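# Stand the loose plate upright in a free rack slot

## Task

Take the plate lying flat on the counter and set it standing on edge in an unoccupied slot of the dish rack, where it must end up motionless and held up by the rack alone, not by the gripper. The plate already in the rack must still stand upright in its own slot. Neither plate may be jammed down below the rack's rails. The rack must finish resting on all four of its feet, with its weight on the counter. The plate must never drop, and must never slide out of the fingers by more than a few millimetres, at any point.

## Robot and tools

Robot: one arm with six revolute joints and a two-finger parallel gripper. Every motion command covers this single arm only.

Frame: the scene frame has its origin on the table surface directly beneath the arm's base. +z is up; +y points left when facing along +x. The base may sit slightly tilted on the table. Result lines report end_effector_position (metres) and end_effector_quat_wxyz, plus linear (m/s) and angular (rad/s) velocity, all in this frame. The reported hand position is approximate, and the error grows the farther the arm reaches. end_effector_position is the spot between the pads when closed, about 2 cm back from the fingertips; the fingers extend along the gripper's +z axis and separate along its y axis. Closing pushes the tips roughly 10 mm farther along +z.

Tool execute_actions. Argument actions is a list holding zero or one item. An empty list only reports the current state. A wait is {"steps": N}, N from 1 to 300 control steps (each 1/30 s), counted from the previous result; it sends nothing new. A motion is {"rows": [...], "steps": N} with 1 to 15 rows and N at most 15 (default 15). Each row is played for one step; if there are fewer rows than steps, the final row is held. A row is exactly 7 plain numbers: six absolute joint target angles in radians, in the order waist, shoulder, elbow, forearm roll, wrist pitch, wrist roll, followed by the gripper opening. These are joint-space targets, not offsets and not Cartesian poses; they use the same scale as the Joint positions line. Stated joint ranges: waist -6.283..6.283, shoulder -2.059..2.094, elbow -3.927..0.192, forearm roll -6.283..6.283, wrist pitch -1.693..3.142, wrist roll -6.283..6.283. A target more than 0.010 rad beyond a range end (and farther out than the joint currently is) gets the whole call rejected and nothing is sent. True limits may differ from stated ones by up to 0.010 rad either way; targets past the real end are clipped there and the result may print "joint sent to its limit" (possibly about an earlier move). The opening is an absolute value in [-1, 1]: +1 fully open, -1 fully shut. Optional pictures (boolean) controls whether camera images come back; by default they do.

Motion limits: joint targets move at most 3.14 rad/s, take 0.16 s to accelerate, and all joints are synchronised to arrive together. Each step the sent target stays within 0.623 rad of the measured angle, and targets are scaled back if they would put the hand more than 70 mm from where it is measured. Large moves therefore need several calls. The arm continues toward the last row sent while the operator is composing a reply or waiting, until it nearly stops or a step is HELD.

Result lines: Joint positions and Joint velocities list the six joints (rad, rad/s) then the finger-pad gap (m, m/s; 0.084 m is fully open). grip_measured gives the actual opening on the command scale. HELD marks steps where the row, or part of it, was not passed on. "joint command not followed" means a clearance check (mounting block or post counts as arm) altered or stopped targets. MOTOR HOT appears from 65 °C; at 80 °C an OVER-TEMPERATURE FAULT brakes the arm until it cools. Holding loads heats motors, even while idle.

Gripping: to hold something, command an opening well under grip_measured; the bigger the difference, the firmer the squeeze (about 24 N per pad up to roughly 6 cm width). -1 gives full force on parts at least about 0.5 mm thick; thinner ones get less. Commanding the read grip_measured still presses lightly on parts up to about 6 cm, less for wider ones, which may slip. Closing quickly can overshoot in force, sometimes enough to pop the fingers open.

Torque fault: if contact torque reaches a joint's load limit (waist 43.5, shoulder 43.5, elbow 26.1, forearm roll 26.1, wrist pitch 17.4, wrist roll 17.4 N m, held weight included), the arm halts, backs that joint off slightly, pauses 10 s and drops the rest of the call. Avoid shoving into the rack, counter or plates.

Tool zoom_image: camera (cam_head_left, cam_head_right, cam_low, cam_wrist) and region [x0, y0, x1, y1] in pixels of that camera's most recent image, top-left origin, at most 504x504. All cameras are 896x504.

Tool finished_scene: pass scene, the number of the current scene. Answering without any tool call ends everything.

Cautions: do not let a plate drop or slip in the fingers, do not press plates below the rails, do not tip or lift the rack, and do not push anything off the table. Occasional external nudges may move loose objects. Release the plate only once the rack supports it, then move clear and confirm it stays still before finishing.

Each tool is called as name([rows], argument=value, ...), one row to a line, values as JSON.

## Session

execute_actions(actions=[])

Scene clock: 0.00 s of 4942.00 s.
end_effector_position=(+0.0334, +0.5291, +0.2187) grip_measured=+1.00 end_effector_quat_wxyz=(+0.313, +0.617, +0.721, -0.052) end_effector_velocity=(+0.000, +0.000, +0.000) end_effector_angular_velocity=(+0.000, -0.000, -0.001)
Joint positions: [ 1.63   0.38  -1.573 -0.445  1.605  0.204  0.084]
Joint velocities: [-0. -0. -0.  0.  0.  0. -0.]

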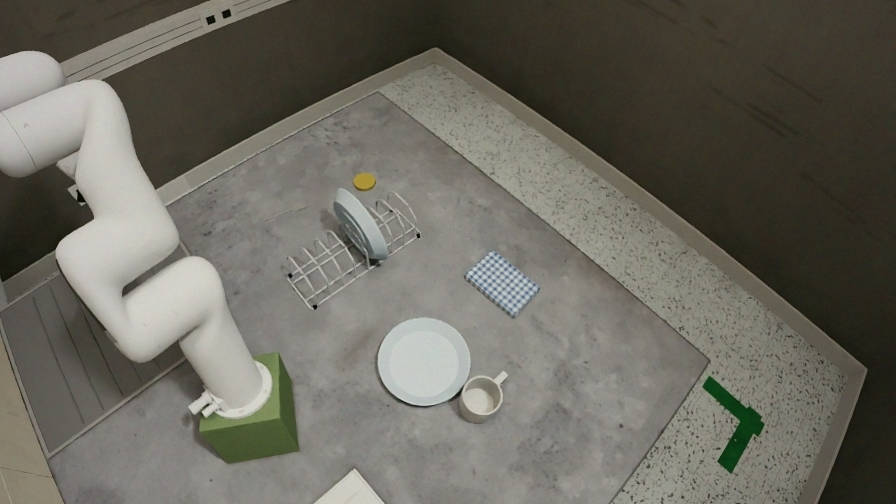

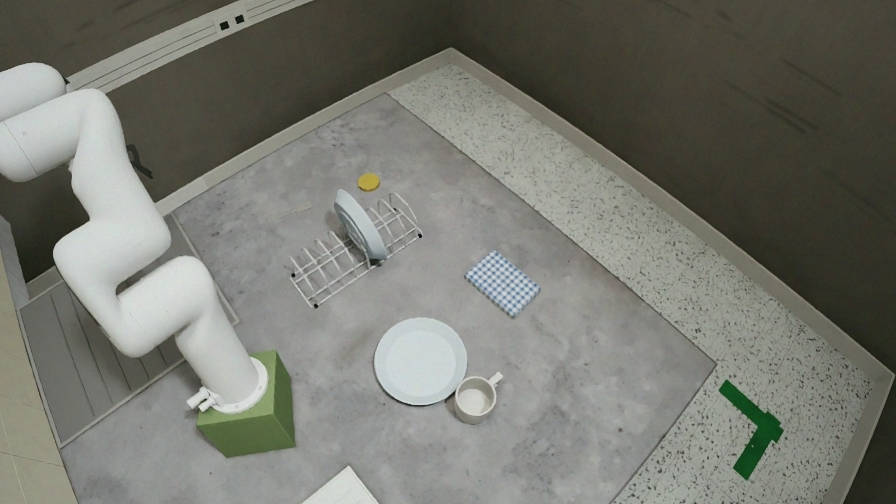

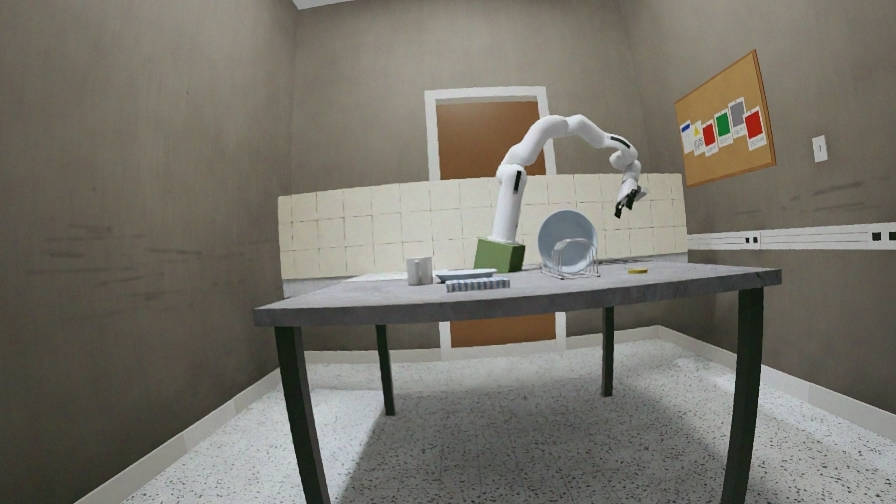

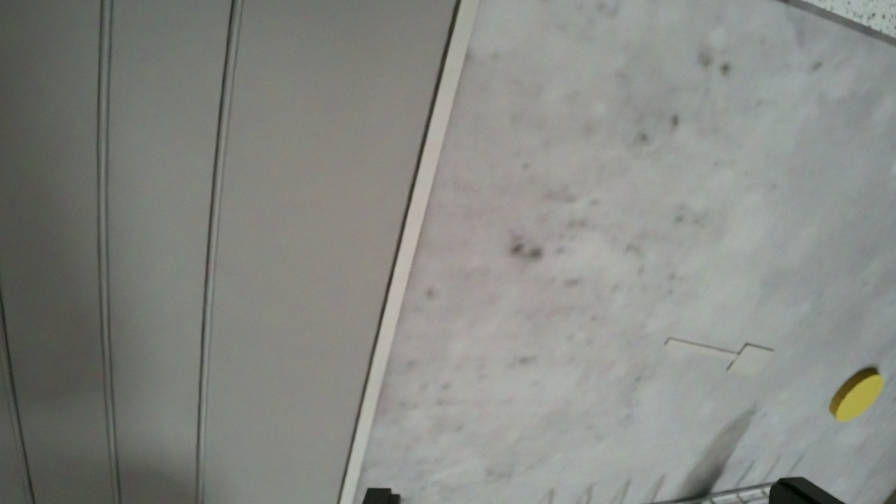

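zoom_image(camera="cam_head_left", region=[270, 170, 450, 320])

zoom_image(camera="cam_low", region=[400, 190, 640, 310])

zoom_image(camera="cam_low", region=[420, 255, 510, 295])

Region (270, 170, 450, 320) of cam_head_left's 896x504 image, scaled by 2.800, with more detail than that image has.

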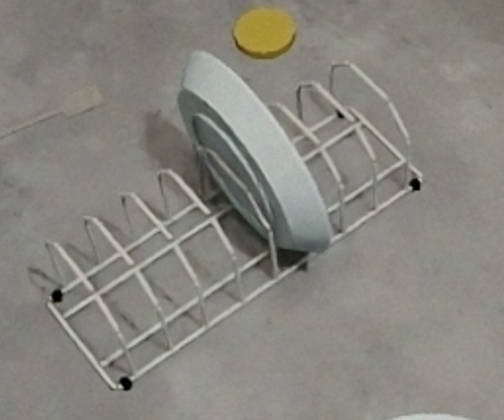

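Region (400, 190, 640, 310) of cam_low's 896x504 image, scaled by 2.100, with more detail than that image has.

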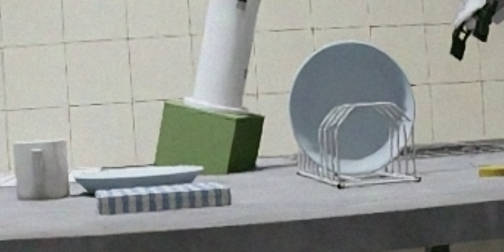

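Region (420, 255, 510, 295) of cam_low's 896x504 image, scaled by 5.600, with more detail than that image has.

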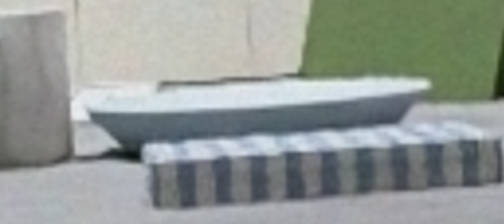

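execute_actions([
  {"rows":[[1.6,0.2,-1.75,-0.3,1.65,-0.3,0.5]]},
], pictures=false)

execute_actions([
  {"rows":[[-0.3,0.5,-1.9,0,1.8,-1.945,0]]},
], pictures=false)

execute_actions([
  {"steps":40},
], pictures=false)

execute_actions([
  {"rows":[[-0.472,1.123,-2.143,0,1.72,-1.945,0]]},
], pictures=false)

execute_actions([
  {"steps":25},
])

Scene clock: 13.70 s of 4942.00 s.
end_effector_position=(+0.0298, +0.5793, +0.3569) grip_measured=+0.49 end_effector_quat_wxyz=(+0.146, +0.506, +0.847, -0.065) end_effector_velocity=(-0.012, -0.032, -0.074) end_effector_angular_velocity=(-0.203, +0.002, +0.082)
Joint positions: [ 1.6    0.195 -1.754 -0.301  1.649 -0.297  0.065]
Joint velocities: [ 0.001  0.078  0.099  0.017  0.017 -0.06  -0.   ]
Steps of this call (steps 1 to 90: nothing new was sent; then 10.20 s passed at rest; steps 91 to 105: all 15 steps of this action). Readings (joint positions):
91: [1.630 0.380 -1.573 -0.445 1.605 0.204]
92: [1.630 0.378 -1.574 -0.443 1.605 0.196]
94: [1.626 0.361 -1.590 -0.424 1.612 0.129]
98: [1.612 0.273 -1.680 -0.361 1.631 -0.090]
105: the state above

Scene clock: 14.20 s of 4942.00 s.
end_effector_position=(+0.2191, +0.5211, +0.2664) grip_measured=-0.01 end_effector_quat_wxyz=(+0.098, +0.496, +0.825, -0.253) end_effector_velocity=(+0.451, -0.211, -0.095) end_effector_angular_velocity=(-0.193, +0.598, -0.228)
Joint positions: [ 1.111  0.381 -1.833 -0.125  1.738 -0.788  0.044]
Joint velocities: [-1.11   0.237 -0.132  0.247  0.123 -1.098 -0.   ]
Steps of this call (steps 1 to 15: all 15 steps of this action). Readings (joint positions):
1: [1.600 0.198 -1.751 -0.300 1.650 -0.299]
2: [1.595 0.204 -1.750 -0.296 1.652 -0.308]
4: [1.538 0.234 -1.767 -0.265 1.667 -0.370]
8: [1.375 0.306 -1.794 -0.200 1.700 -0.527]
15: the state above

Scene clock: 15.53 s of 4942.00 s.
end_effector_position=(+0.5293, -0.0237, +0.3131) grip_measured=-0.01 end_effector_quat_wxyz=(-0.148, +0.623, +0.734, -0.228) end_effector_velocity=(-0.042, -0.278, +0.060) end_effector_angular_velocity=(+0.080, -0.055, -0.312)
Joint positions: [-0.286  0.499 -1.899 -0.002  1.8   -1.933  0.044]
Joint velocities: [-0.569  0.026 -0.006  0.003  0.014 -0.29  -0.   ]
Steps of this call (steps 1 to 40: the robot went on to your last target). Readings (joint positions):
1: [1.074 0.388 -1.838 -0.118 1.741 -0.825]
2: [1.038 0.395 -1.842 -0.110 1.745 -0.861]
4: [0.965 0.408 -1.849 -0.097 1.752 -0.934]
8: [0.820 0.429 -1.860 -0.075 1.763 -1.078]
40: the state above

Scene clock: 16.03 s of 4942.00 s.
end_effector_position=(+0.5006, -0.1435, +0.1341) grip_measured=-0.01 end_effector_quat_wxyz=(-0.251, +0.662, +0.658, -0.258) end_effector_velocity=(-0.172, -0.245, -0.415) end_effector_angular_velocity=(+0.110, +0.425, -0.443)
Joint positions: [-0.433  0.99  -2.09   0.     1.737 -1.944  0.044]
Joint velocities: [-0.324  1.111 -0.437 -0.001 -0.137 -0.009  0.   ]
Steps of this call (steps 1 to 15: all 15 steps of this action). Readings (joint positions):
1: [-0.299 0.500 -1.900 -0.002 1.800 -1.939]
2: [-0.304 0.505 -1.904 -0.001 1.798 -1.941]
4: [-0.314 0.558 -1.938 -0.000 1.788 -1.941]
8: [-0.358 0.727 -1.988 -0.000 1.769 -1.942]
15: the state above

Scene clock: 16.87 s of 4942.00 s.
end_effector_position=(+0.4772, -0.1717, +0.0851) grip_measured=-0.01 end_effector_quat_wxyz=(-0.278, +0.671, +0.635, -0.262) end_effector_velocity=(-0.001, -0.000, -0.002) end_effector_angular_velocity=(+0.002, +0.003, -0.002)
Joint positions: [-0.472  1.123 -2.143  0.     1.72  -1.945  0.044]
Joint velocities: [-0.001  0.003  0.002  0.001 -0.    -0.    -0.   ]
Steps of this call (steps 1 to 25: the robot went on to your last target). Readings (joint positions):
1: [-0.443 1.027 -2.104 0.000 1.732 -1.944]
2: [-0.454 1.063 -2.118 -0.000 1.728 -1.944]
4: [-0.470 1.116 -2.132 -0.000 1.722 -1.945]
8: [-0.471 1.123 -2.142 0.000 1.720 -1.945]
25: the state above

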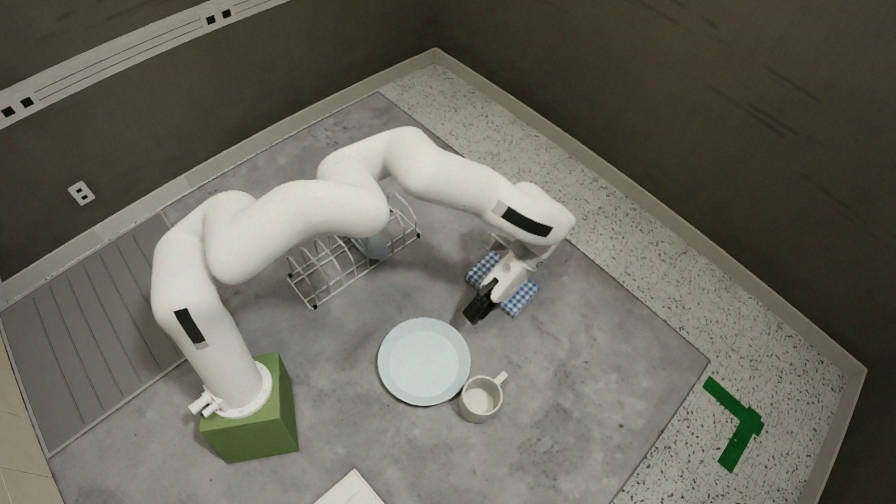

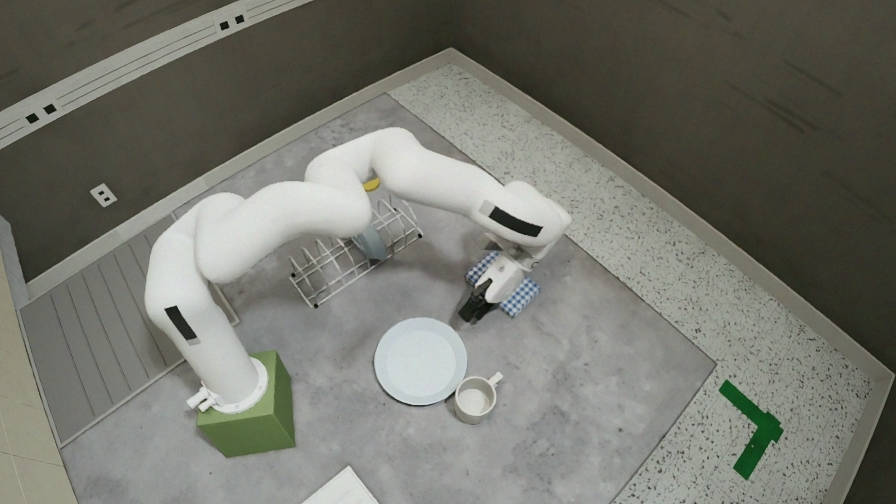

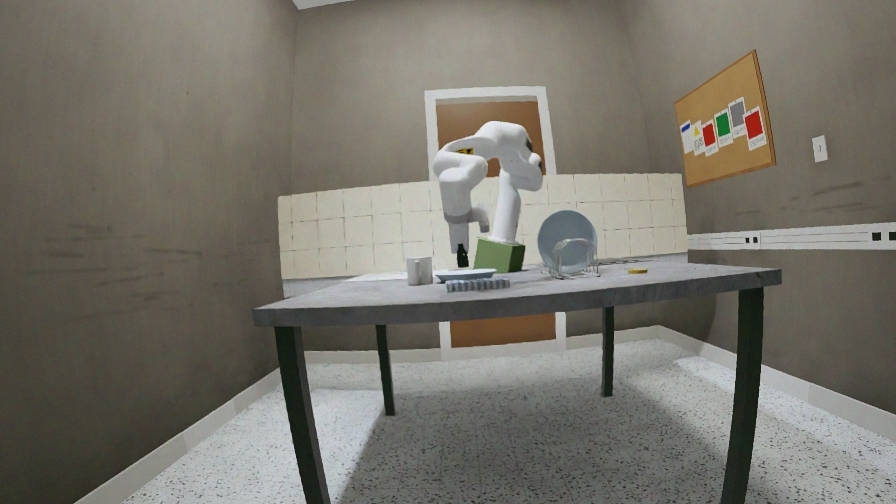

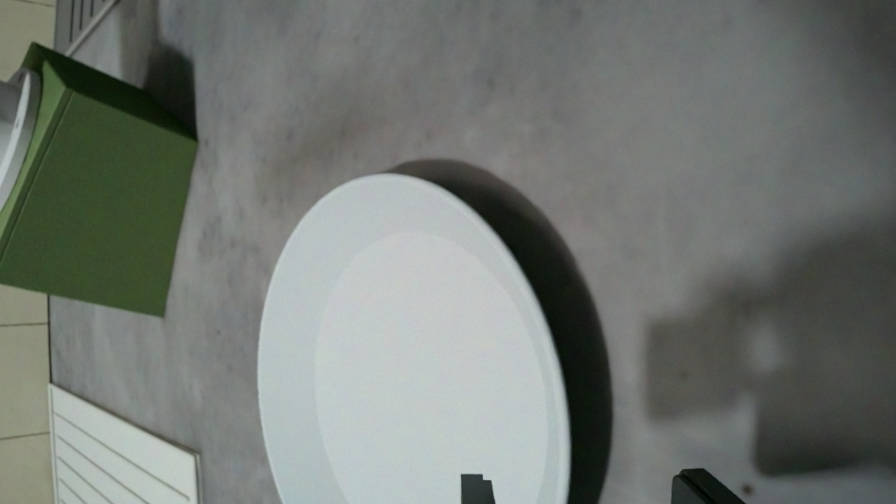

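execute_actions([
  {"rows":[[-0.471,1.118,-2.11,0,1.692,-1.945,-0.1],[-0.47,1.112,-2.075,0,1.663,-1.945,-0.2],[-0.469,1.106,-2.04,0,1.634,-1.945,-0.3],[-0.468,1.099,-2.007,0,1.608,-1.945,-0.4],[-0.467,1.092,-1.976,0,1.584,-1.945,-0.45],[-0.467,1.087,-1.95,0,1.563,-1.945,-0.45],[-0.467,1.082,-1.925,0,1.543,-1.945,-0.45],[-0.467,1.077,-1.9,0,1.523,-1.945,-0.45],[-0.467,1.073,-1.88,0,1.507,-1.945,-0.5],[-0.467,1.07,-1.865,0,1.495,-1.945,-0.5],[-0.467,1.067,-1.852,0,1.485,-1.945,-0.5]]},
])

zoom_image(camera="cam_head_left", region=[410, 280, 510, 380])

Scene clock: 23.43 s of 4942.00 s.
end_effector_position=(+0.4315, -0.1695, +0.0291) grip_measured=-0.52 end_effector_quat_wxyz=(-0.279, +0.669, +0.636, -0.264) end_effector_velocity=(+0.008, -0.002, -0.001) end_effector_angular_velocity=(-0.014, -0.045, +0.013)
Joint positions: [-0.467  1.069 -1.853  0.     1.487 -1.945  0.021]
Joint velocities: [ 0.001 -0.023  0.028  0.001 -0.053 -0.    -0.   ]
Steps of this call (steps 1 to 15: the robot went on to your last target; steps 16 to 100: nothing new was sent; then 2.73 s passed at rest; steps 101 to 115: all 15 steps of this action). Readings (joint positions):
101: [-0.472 1.123 -2.143 -0.000 1.720 -1.945]
102: [-0.472 1.121 -2.137 -0.000 1.713 -1.945]
104: [-0.471 1.113 -2.098 -0.000 1.678 -1.945]
108: [-0.467 1.093 -1.972 0.000 1.583 -1.945]
115: the state above

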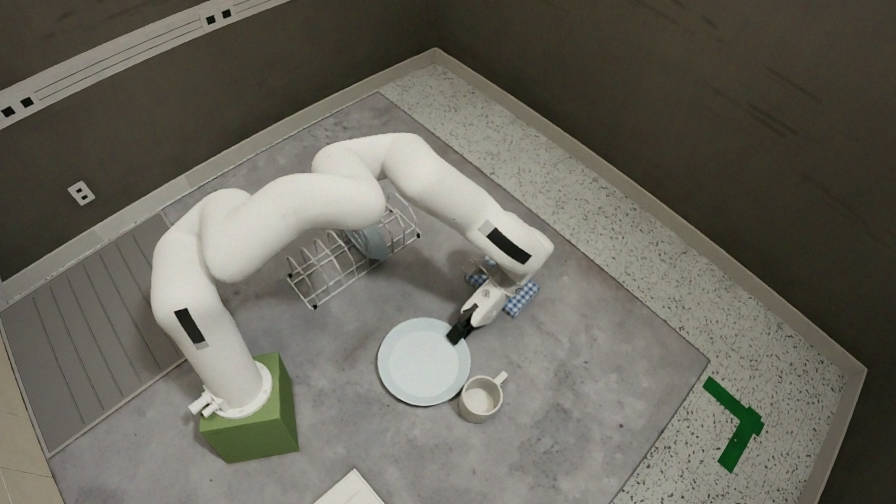

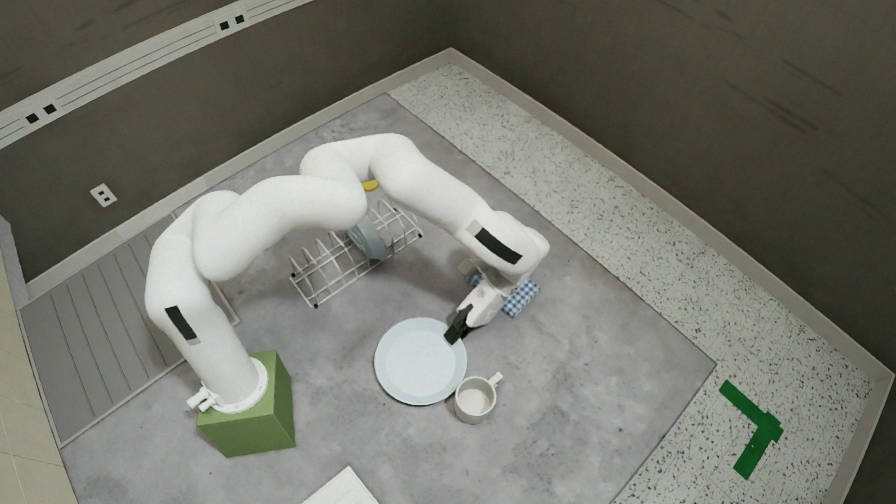

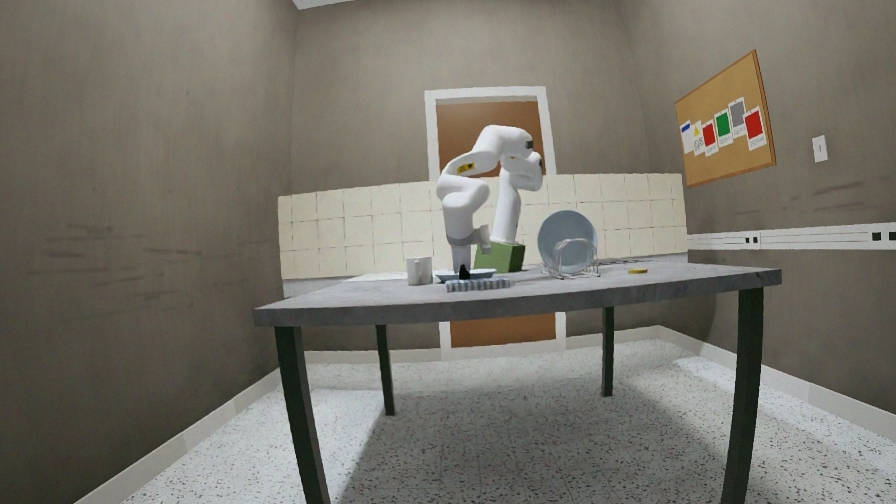

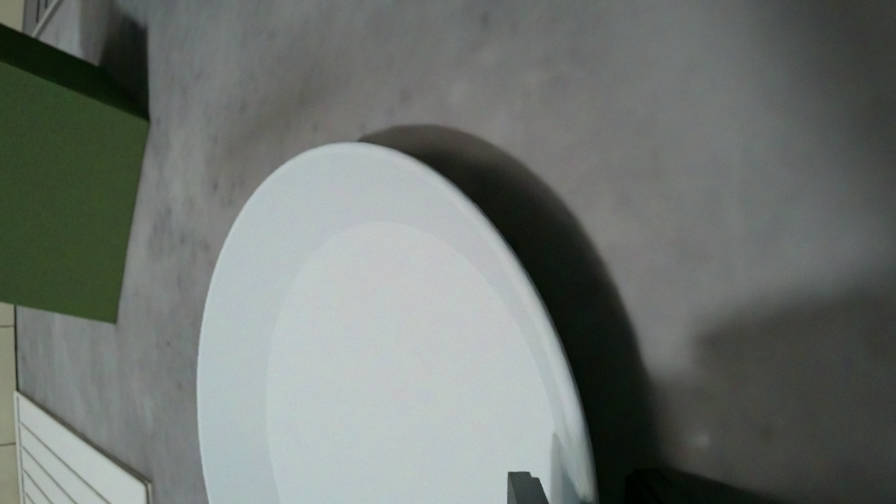

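Region (410, 280, 510, 380) of cam_head_left's 896x504 image, scaled by 5.040, with more detail than that image has.

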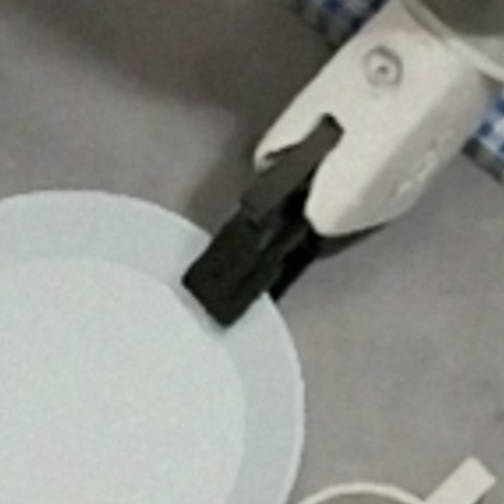

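execute_actions([
  {"rows":[[-0.467,1.066,-1.847,0,1.481,-1.945,-0.55],[-0.467,1.065,-1.842,0,1.477,-1.945,-0.6],[-0.467,1.064,-1.837,0,1.473,-1.945,-0.64],[-0.467,1.063,-1.832,0,1.469,-1.945,-0.68],[-0.467,1.062,-1.827,0,1.465,-1.945,-0.71],[-0.467,1.061,-1.822,0,1.461,-1.945,-0.73],[-0.467,1.06,-1.817,0,1.457,-1.945,-0.75],[-0.467,1.059,-1.813,0,1.454,-1.945,-0.76]]},
])

zoom_image(camera="cam_head_left", region=[410, 280, 510, 380])

Scene clock: 25.20 s of 4942.00 s.
end_effector_position=(+0.4254, -0.1691, +0.0232) grip_measured=-0.78 end_effector_quat_wxyz=(-0.278, +0.669, +0.637, -0.263) end_effector_velocity=(+0.001, +0.000, -0.000) end_effector_angular_velocity=(-0.000, -0.002, +0.001)
Joint positions: [-0.467  1.059 -1.813  0.     1.454 -1.945  0.01 ]
Joint velocities: [ 0.001 -0.    -0.     0.001 -0.002  0.    -0.   ]
Steps of this call (steps 1 to 15: the robot went on to your last target; steps 16 to 38: nothing new was sent; steps 39 to 53: all 15 steps of this action). Readings (joint positions):
39: [-0.467 1.067 -1.852 -0.000 1.485 -1.945]
40: [-0.467 1.067 -1.850 -0.000 1.483 -1.945]
42: [-0.467 1.065 -1.843 -0.000 1.477 -1.945]
46: [-0.467 1.061 -1.823 0.000 1.462 -1.945]
53: the state above

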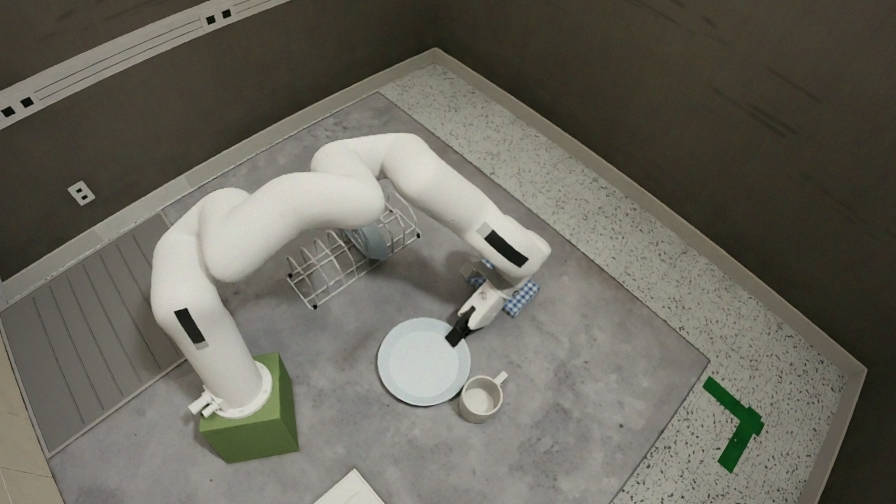

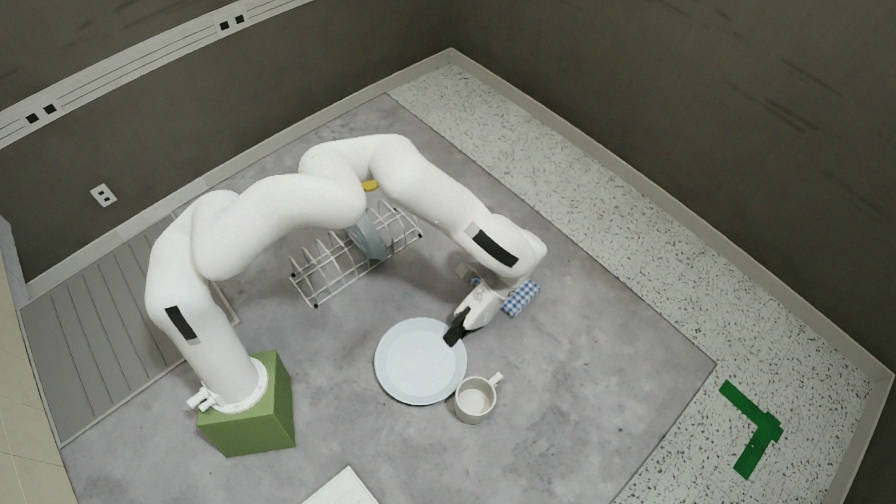

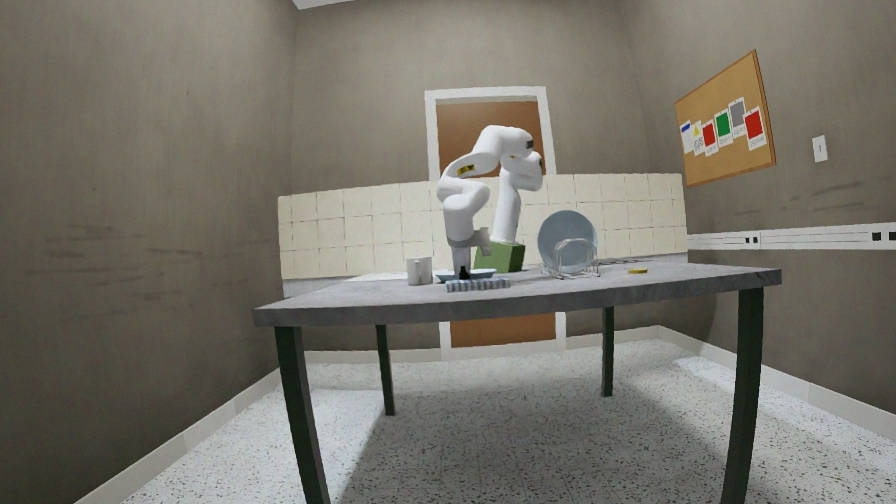

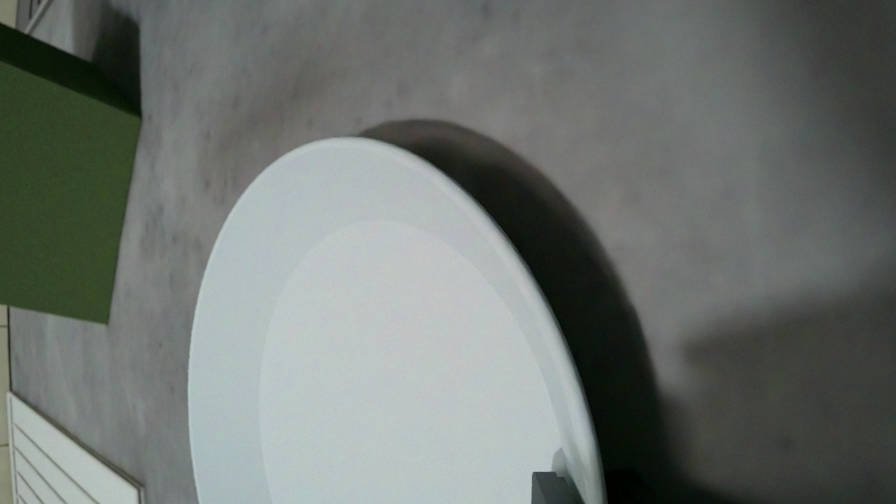

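Region (410, 280, 510, 380) of cam_head_left's 896x504 image, scaled by 5.040, with more detail than that image has.

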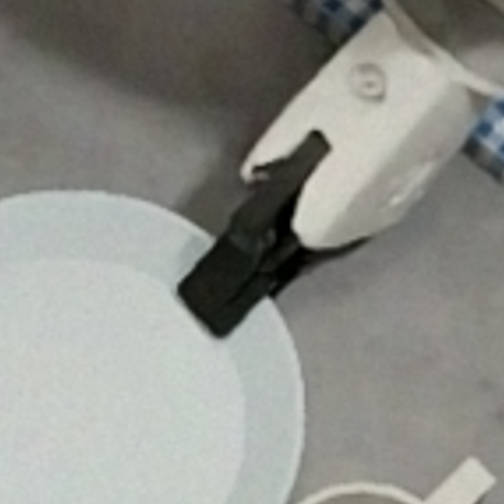

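Close and lift slightly.

execute_actions([
  {"rows":[[-0.467,1.06,-1.814,0,1.454,-1.945,-0.8],[-0.467,1.061,-1.815,0,1.454,-1.945,-0.84],[-0.467,1.062,-1.816,0,1.454,-1.945,-0.88],[-0.467,1.062,-1.816,0,1.454,-1.945,-0.92],[-0.467,1.062,-1.816,0,1.454,-1.945,-0.96],[-0.467,1.062,-1.816,0,1.454,-1.945,-1]],"steps":13},
], pictures=false)

execute_actions([
  {"rows":[[-0.467,1.061,-1.816,0,1.455,-1.945,-1],[-0.467,1.059,-1.816,0,1.457,-1.945,-1],[-0.467,1.056,-1.816,0,1.46,-1.945,-1],[-0.467,1.053,-1.816,0,1.463,-1.945,-1],[-0.467,1.049,-1.816,0,1.467,-1.945,-1],[-0.467,1.045,-1.816,0,1.471,-1.945,-1],[-0.467,1.041,-1.816,0,1.475,-1.945,-1],[-0.467,1.037,-1.816,0,1.479,-1.945,-1],[-0.467,1.033,-1.816,0,1.483,-1.945,-1],[-0.467,1.03,-1.816,0,1.486,-1.945,-1]]},
])

Scene clock: 29.50 s of 4942.00 s.
end_effector_position=(+0.4253, -0.1693, +0.0226) grip_measured=-0.89 end_effector_quat_wxyz=(-0.278, +0.669, +0.637, -0.263) end_effector_velocity=(-0.000, +0.000, -0.000) end_effector_angular_velocity=(+0.000, -0.001, -0.001)
Joint positions: [-0.467  1.062 -1.816 -0.     1.455 -1.945  0.005]
Joint velocities: [-0.     0.     0.001  0.001 -0.001 -0.    -0.   ]
Steps of this call (steps 1 to 15: the robot went on to your last target; steps 16 to 100: nothing new was sent; then 0.53 s passed at rest; steps 101 to 113: all 13 steps of this action). Readings (joint positions):
101: [-0.467 1.059 -1.813 0.000 1.454 -1.945]
102: [-0.467 1.059 -1.813 0.000 1.454 -1.945]
104: [-0.467 1.061 -1.815 -0.000 1.455 -1.945]
108: [-0.467 1.062 -1.816 -0.000 1.455 -1.945]
113: the state above

Scene clock: 30.00 s of 4942.00 s.
end_effector_position=(+0.4314, -0.1663, +0.0400) grip_measured=-0.89 end_effector_quat_wxyz=(-0.277, +0.670, +0.637, -0.263) end_effector_velocity=(-0.015, +0.002, -0.007) end_effector_angular_velocity=(+0.011, +0.037, -0.011)
Joint positions: [-0.467  1.029 -1.817  0.     1.485 -1.945  0.005]
Joint velocities: [-0.001  0.012  0.02  -0.001  0.008 -0.    -0.   ]
Steps of this call (steps 1 to 15: all 15 steps of this action). Readings (joint positions):
1: [-0.467 1.062 -1.816 -0.000 1.455 -1.945]
2: [-0.467 1.061 -1.816 -0.000 1.455 -1.945]
4: [-0.467 1.060 -1.815 0.000 1.456 -1.945]
8: [-0.467 1.048 -1.815 0.001 1.468 -1.945]
15: the state above

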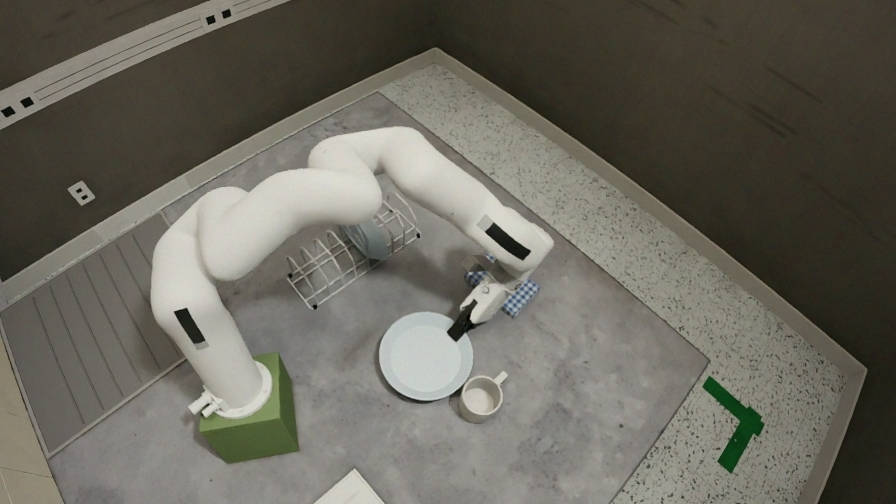

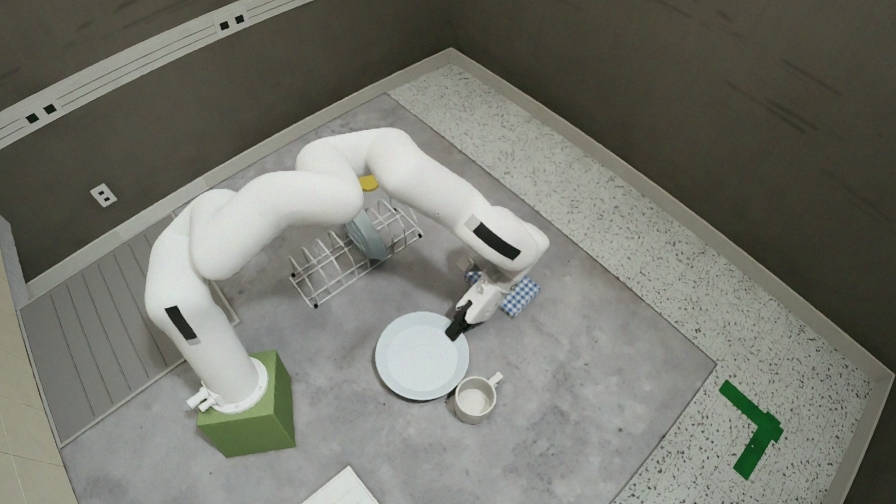

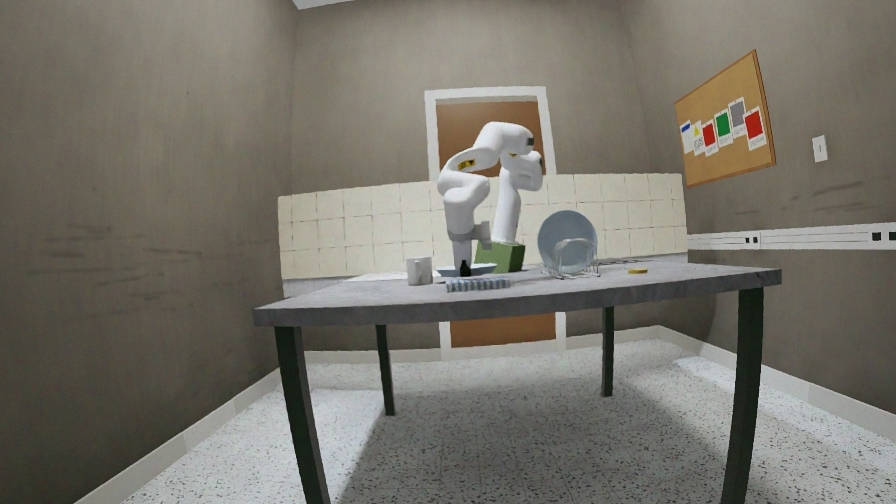

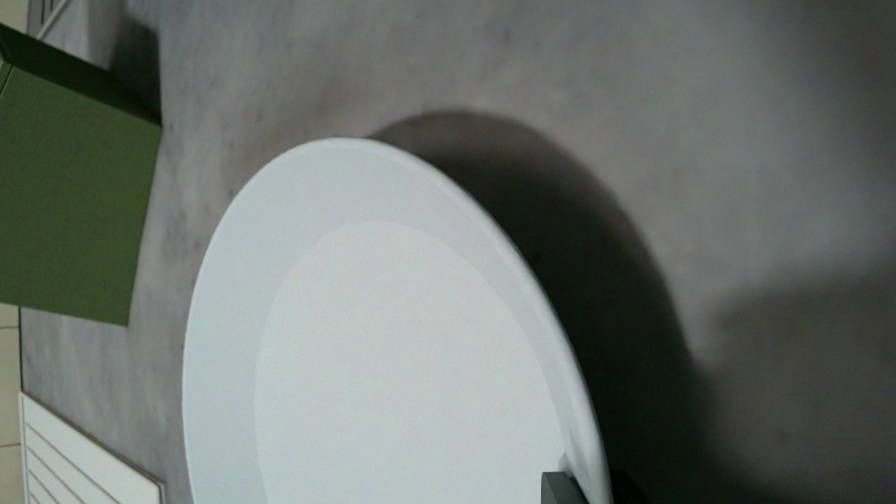

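execute_actions([
  {"rows":[[-0.465,1.025,-1.816,0,1.491,-1.945,-1],[-0.462,1.015,-1.816,0,1.501,-1.945,-1],[-0.459,1.0,-1.816,0,1.516,-1.945,-1],[-0.456,0.98,-1.816,0,1.536,-1.945,-1],[-0.453,0.955,-1.816,0,1.56,-1.945,-1],[-0.45,0.93,-1.816,0,1.58,-1.945,-1],[-0.45,0.9,-1.816,0,1.6,-1.945,-1],[-0.45,0.87,-1.816,0,1.62,-1.945,-1],[-0.45,0.84,-1.816,0,1.64,-1.945,-1],[-0.45,0.81,-1.816,0,1.655,-1.945,-1],[-0.45,0.78,-1.816,0,1.67,-1.945,-1],[-0.45,0.75,-1.81,0,1.68,-1.945,-1],[-0.45,0.72,-1.8,0,1.685,-1.94,-1],[-0.45,0.69,-1.785,0,1.68,-1.935,-1],[-0.45,0.66,-1.765,0,1.67,-1.925,-1]]},
], pictures=false)

execute_actions([
  {"rows":[[-0.45,0.63,-1.74,0,1.645,-1.91,-1],[-0.45,0.6,-1.712,0,1.61,-1.89,-1],[-0.45,0.57,-1.68,0,1.57,-1.87,-1],[-0.45,0.54,-1.648,0,1.525,-1.85,-1],[-0.45,0.51,-1.616,0,1.48,-1.83,-1],[-0.45,0.48,-1.584,0,1.435,-1.81,-1],[-0.45,0.45,-1.552,0,1.39,-1.79,-1],[-0.45,0.42,-1.52,0,1.345,-1.77,-1],[-0.45,0.39,-1.488,0,1.3,-1.75,-1],[-0.45,0.36,-1.456,0,1.255,-1.73,-1],[-0.45,0.33,-1.424,0,1.21,-1.71,-1],[-0.45,0.3,-1.392,0,1.165,-1.69,-1],[-0.45,0.27,-1.36,0,1.12,-1.67,-1],[-0.45,0.24,-1.328,0,1.075,-1.65,-1],[-0.45,0.21,-1.296,0,1.03,-1.63,-1]]},
], pictures=false)

execute_actions([
  {"rows":[[-0.45,0.18,-1.264,0,0.985,-1.61,-1],[-0.45,0.15,-1.232,0,0.94,-1.59,-1],[-0.45,0.12,-1.2,0,0.895,-1.57,-1],[-0.45,0.09,-1.168,0,0.85,-1.55,-1],[-0.45,0.06,-1.136,0,0.805,-1.53,-1],[-0.45,0.03,-1.104,0,0.76,-1.51,-1],[-0.45,0,-1.072,0,0.715,-1.49,-1],[-0.45,-0.03,-1.04,0,0.67,-1.47,-1],[-0.45,-0.06,-1.008,0,0.625,-1.45,-1],[-0.45,-0.09,-0.976,0,0.58,-1.43,-1],[-0.45,-0.12,-0.944,0,0.535,-1.41,-1],[-0.45,-0.15,-0.912,0,0.49,-1.39,-1],[-0.45,-0.18,-0.88,0,0.445,-1.37,-1],[-0.45,-0.21,-0.848,0,0.4,-1.35,-1],[-0.45,-0.24,-0.816,0,0.355,-1.33,-1]]},
], pictures=false)

execute_actions([
  {"rows":[[-0.445,-0.265,-0.784,0,0.31,-1.31,-1],[-0.435,-0.29,-0.752,0,0.265,-1.29,-1],[-0.42,-0.315,-0.72,0,0.22,-1.27,-1],[-0.4,-0.335,-0.688,0,0.175,-1.25,-1],[-0.38,-0.355,-0.658,0,0.13,-1.23,-1],[-0.36,-0.37,-0.63,0,0.09,-1.21,-1],[-0.335,-0.385,-0.604,0,0.05,-1.19,-1],[-0.31,-0.395,-0.58,0,0.015,-1.175,-1],[-0.285,-0.4,-0.56,0,-0.01,-1.16,-1],[-0.26,-0.4,-0.545,0,-0.03,-1.15,-1],[-0.235,-0.4,-0.533,0,-0.045,-1.143,-1],[-0.21,-0.4,-0.525,0,-0.055,-1.137,-1],[-0.185,-0.4,-0.52,0,-0.06,-1.137,-1],[-0.16,-0.4,-0.517,0,-0.062,-1.137,-1],[-0.135,-0.4,-0.515,0,-0.064,-1.137,-1]]},
], pictures=false)

execute_actions([
  {"rows":[[-0.11,-0.4,-0.514,0,-0.065,-1.137,-1],[-0.085,-0.399,-0.513,0,-0.066,-1.137,-1],[-0.06,-0.397,-0.512,0,-0.067,-1.137,-1],[-0.035,-0.395,-0.511,0,-0.068,-1.137,-1],[-0.01,-0.392,-0.51,0,-0.068,-1.137,-1],[0.012,-0.389,-0.509,0,-0.068,-1.137,-1],[0.032,-0.386,-0.508,0,-0.068,-1.137,-1],[0.05,-0.383,-0.507,0,-0.068,-1.137,-1],[0.065,-0.38,-0.506,0,-0.068,-1.137,-1],[0.077,-0.378,-0.506,0,-0.068,-1.137,-1],[0.084,-0.377,-0.506,0,-0.068,-1.137,-1],[0.087,-0.377,-0.506,0,-0.068,-1.137,-1]]},
])

zoom_image(camera="cam_head_left", region=[320, 110, 470, 260])

zoom_image(camera="cam_low", region=[500, 140, 650, 290])

Scene clock: 47.53 s of 4942.00 s.
end_effector_position=(+0.4750, -0.1311, +0.1858) grip_measured=-0.89 end_effector_quat_wxyz=(-0.237, +0.671, +0.657, -0.249) end_effector_velocity=(+0.073, +0.080, +0.372) end_effector_angular_velocity=(-0.210, -0.450, +0.042)
Joint positions: [-0.45   0.741 -1.809 -0.     1.675 -1.942  0.005]
Joint velocities: [-0.001 -0.913  0.278  0.     0.148  0.107 -0.   ]
Steps of this call (steps 1 to 15: the robot went on to your last target; steps 16 to 100: nothing new was sent; then 13.70 s passed at rest; steps 101 to 115: all 15 steps of this action). Readings (joint positions):
101: [-0.467 1.030 -1.816 -0.000 1.486 -1.945]
102: [-0.467 1.029 -1.816 -0.000 1.488 -1.945]
104: [-0.463 1.018 -1.813 -0.000 1.501 -1.945]
108: [-0.452 0.947 -1.814 0.000 1.567 -1.945]
115: the state above

Scene clock: 48.03 s of 4942.00 s.
end_effector_position=(+0.5269, -0.1258, +0.2630) grip_measured=-0.89 end_effector_quat_wxyz=(+0.013, +0.766, +0.627, -0.145) end_effector_velocity=(+0.114, +0.011, +0.166) end_effector_angular_velocity=(-0.495, -1.308, -0.240)
Joint positions: [-0.45   0.306 -1.397 -0.     1.173 -1.693  0.005]
Joint velocities: [ 0.    -0.902  0.951 -0.    -1.337  0.595 -0.   ]
Steps of this call (steps 1 to 15: all 15 steps of this action). Readings (joint positions):
1: [-0.450 0.711 -1.797 -0.000 1.677 -1.937]
2: [-0.450 0.681 -1.780 -0.000 1.672 -1.929]
4: [-0.450 0.623 -1.733 -0.000 1.631 -1.903]
8: [-0.450 0.513 -1.616 0.000 1.482 -1.831]
15: the state above

Scene clock: 48.53 s of 4942.00 s.
end_effector_position=(+0.5559, -0.1059, +0.3672) grip_measured=-0.89 end_effector_quat_wxyz=(+0.270, +0.804, +0.525, +0.071) end_effector_velocity=(-0.011, +0.070, +0.240) end_effector_angular_velocity=(-0.135, -1.398, -0.175)
Joint positions: [-0.45  -0.145 -0.917 -0.     0.499 -1.394  0.005]
Joint velocities: [-0.    -0.899  0.956 -0.001 -1.342  0.597 -0.   ]
Steps of this call (steps 1 to 15: all 15 steps of this action). Readings (joint positions):
1: [-0.450 0.275 -1.365 -0.000 1.128 -1.673]
2: [-0.450 0.245 -1.333 -0.000 1.083 -1.653]
4: [-0.450 0.185 -1.269 -0.000 0.993 -1.614]
8: [-0.450 0.065 -1.141 -0.000 0.814 -1.534]
15: the state above

Scene clock: 49.03 s of 4942.00 s.
end_effector_position=(+0.5466, +0.0353, +0.3778) grip_measured=-0.89 end_effector_quat_wxyz=(+0.320, +0.747, +0.511, +0.280) end_effector_velocity=(-0.019, +0.358, -0.155) end_effector_angular_velocity=(+0.163, +0.155, +0.670)
Joint positions: [-0.202 -0.398 -0.525 -0.    -0.049 -1.141  0.005]
Joint velocities: [ 0.753  0.012  0.212  0.    -0.223  0.088 -0.   ]
Steps of this call (steps 1 to 15: all 15 steps of this action). Readings (joint positions):
1: [-0.450 -0.175 -0.885 -0.000 0.454 -1.374]
2: [-0.450 -0.204 -0.854 -0.000 0.409 -1.354]
4: [-0.445 -0.259 -0.790 -0.000 0.318 -1.314]
8: [-0.382 -0.349 -0.665 -0.000 0.140 -1.233]
15: the state above

Scene clock: 49.53 s of 4942.00 s.
end_effector_position=(+0.5287, +0.1730, +0.3297) grip_measured=-0.89 end_effector_quat_wxyz=(+0.243, +0.688, +0.615, +0.298) end_effector_velocity=(+0.001, +0.016, +0.005) end_effector_angular_velocity=(+0.011, -0.011, +0.029)
Joint positions: [ 0.085 -0.377 -0.505 -0.    -0.068 -1.137  0.005]
Joint velocities: [ 0.029 -0.003 -0.011  0.005 -0.005 -0.     0.   ]
Steps of this call (steps 1 to 15: all 15 steps of this action). Readings (joint positions):
1: [-0.177 -0.398 -0.519 -0.000 -0.055 -1.139]
2: [-0.153 -0.398 -0.516 -0.000 -0.059 -1.138]
4: [-0.103 -0.398 -0.515 -0.000 -0.064 -1.137]
8: [-0.005 -0.391 -0.511 -0.000 -0.068 -1.137]
15: the state above

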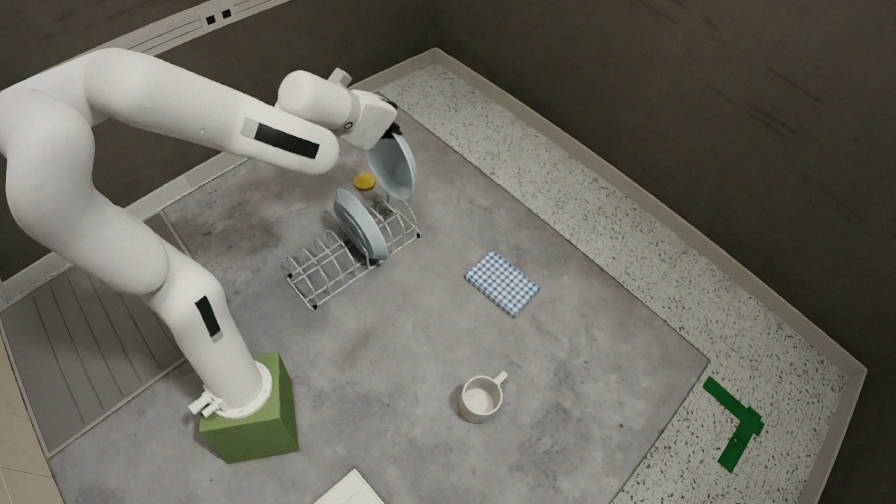

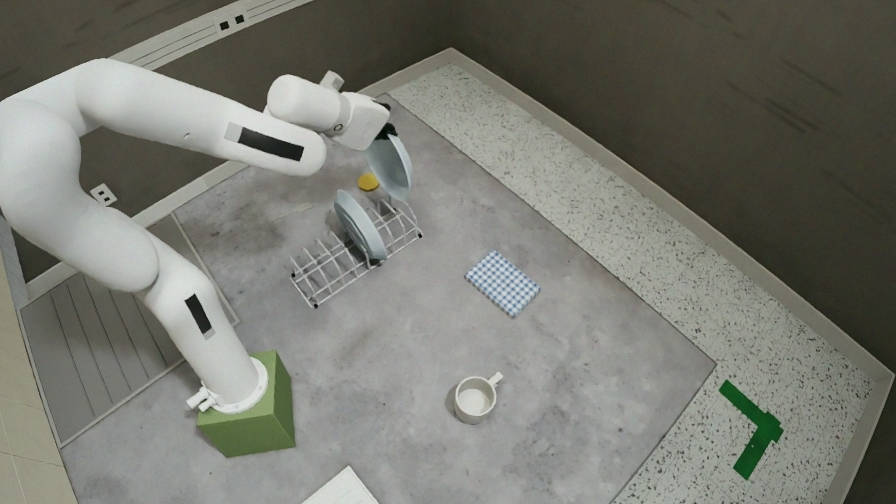

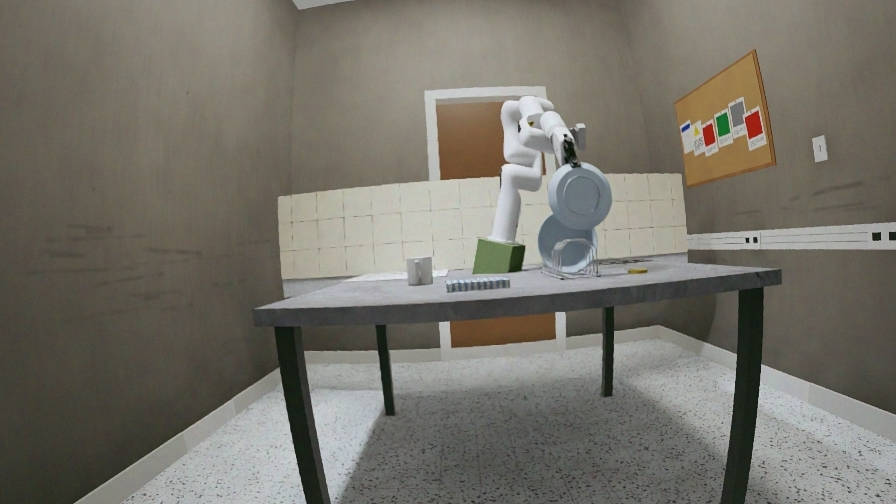

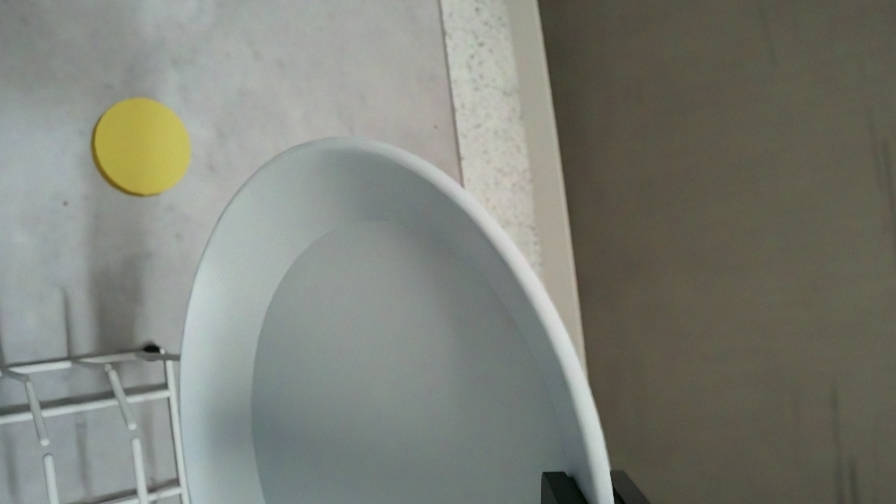

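Region (320, 110, 470, 260) of cam_head_left's 896x504 image, scaled by 3.360, with more detail than that image has.

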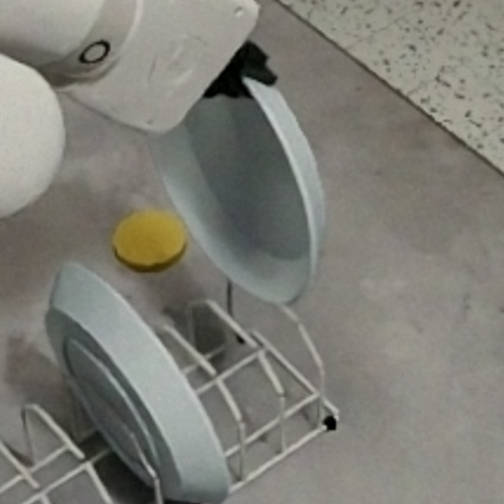

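Region (500, 140, 650, 290) of cam_low's 896x504 image, scaled by 3.360, with more detail than that image has.

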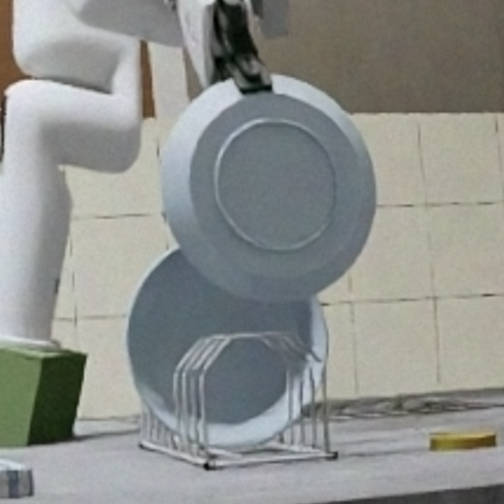

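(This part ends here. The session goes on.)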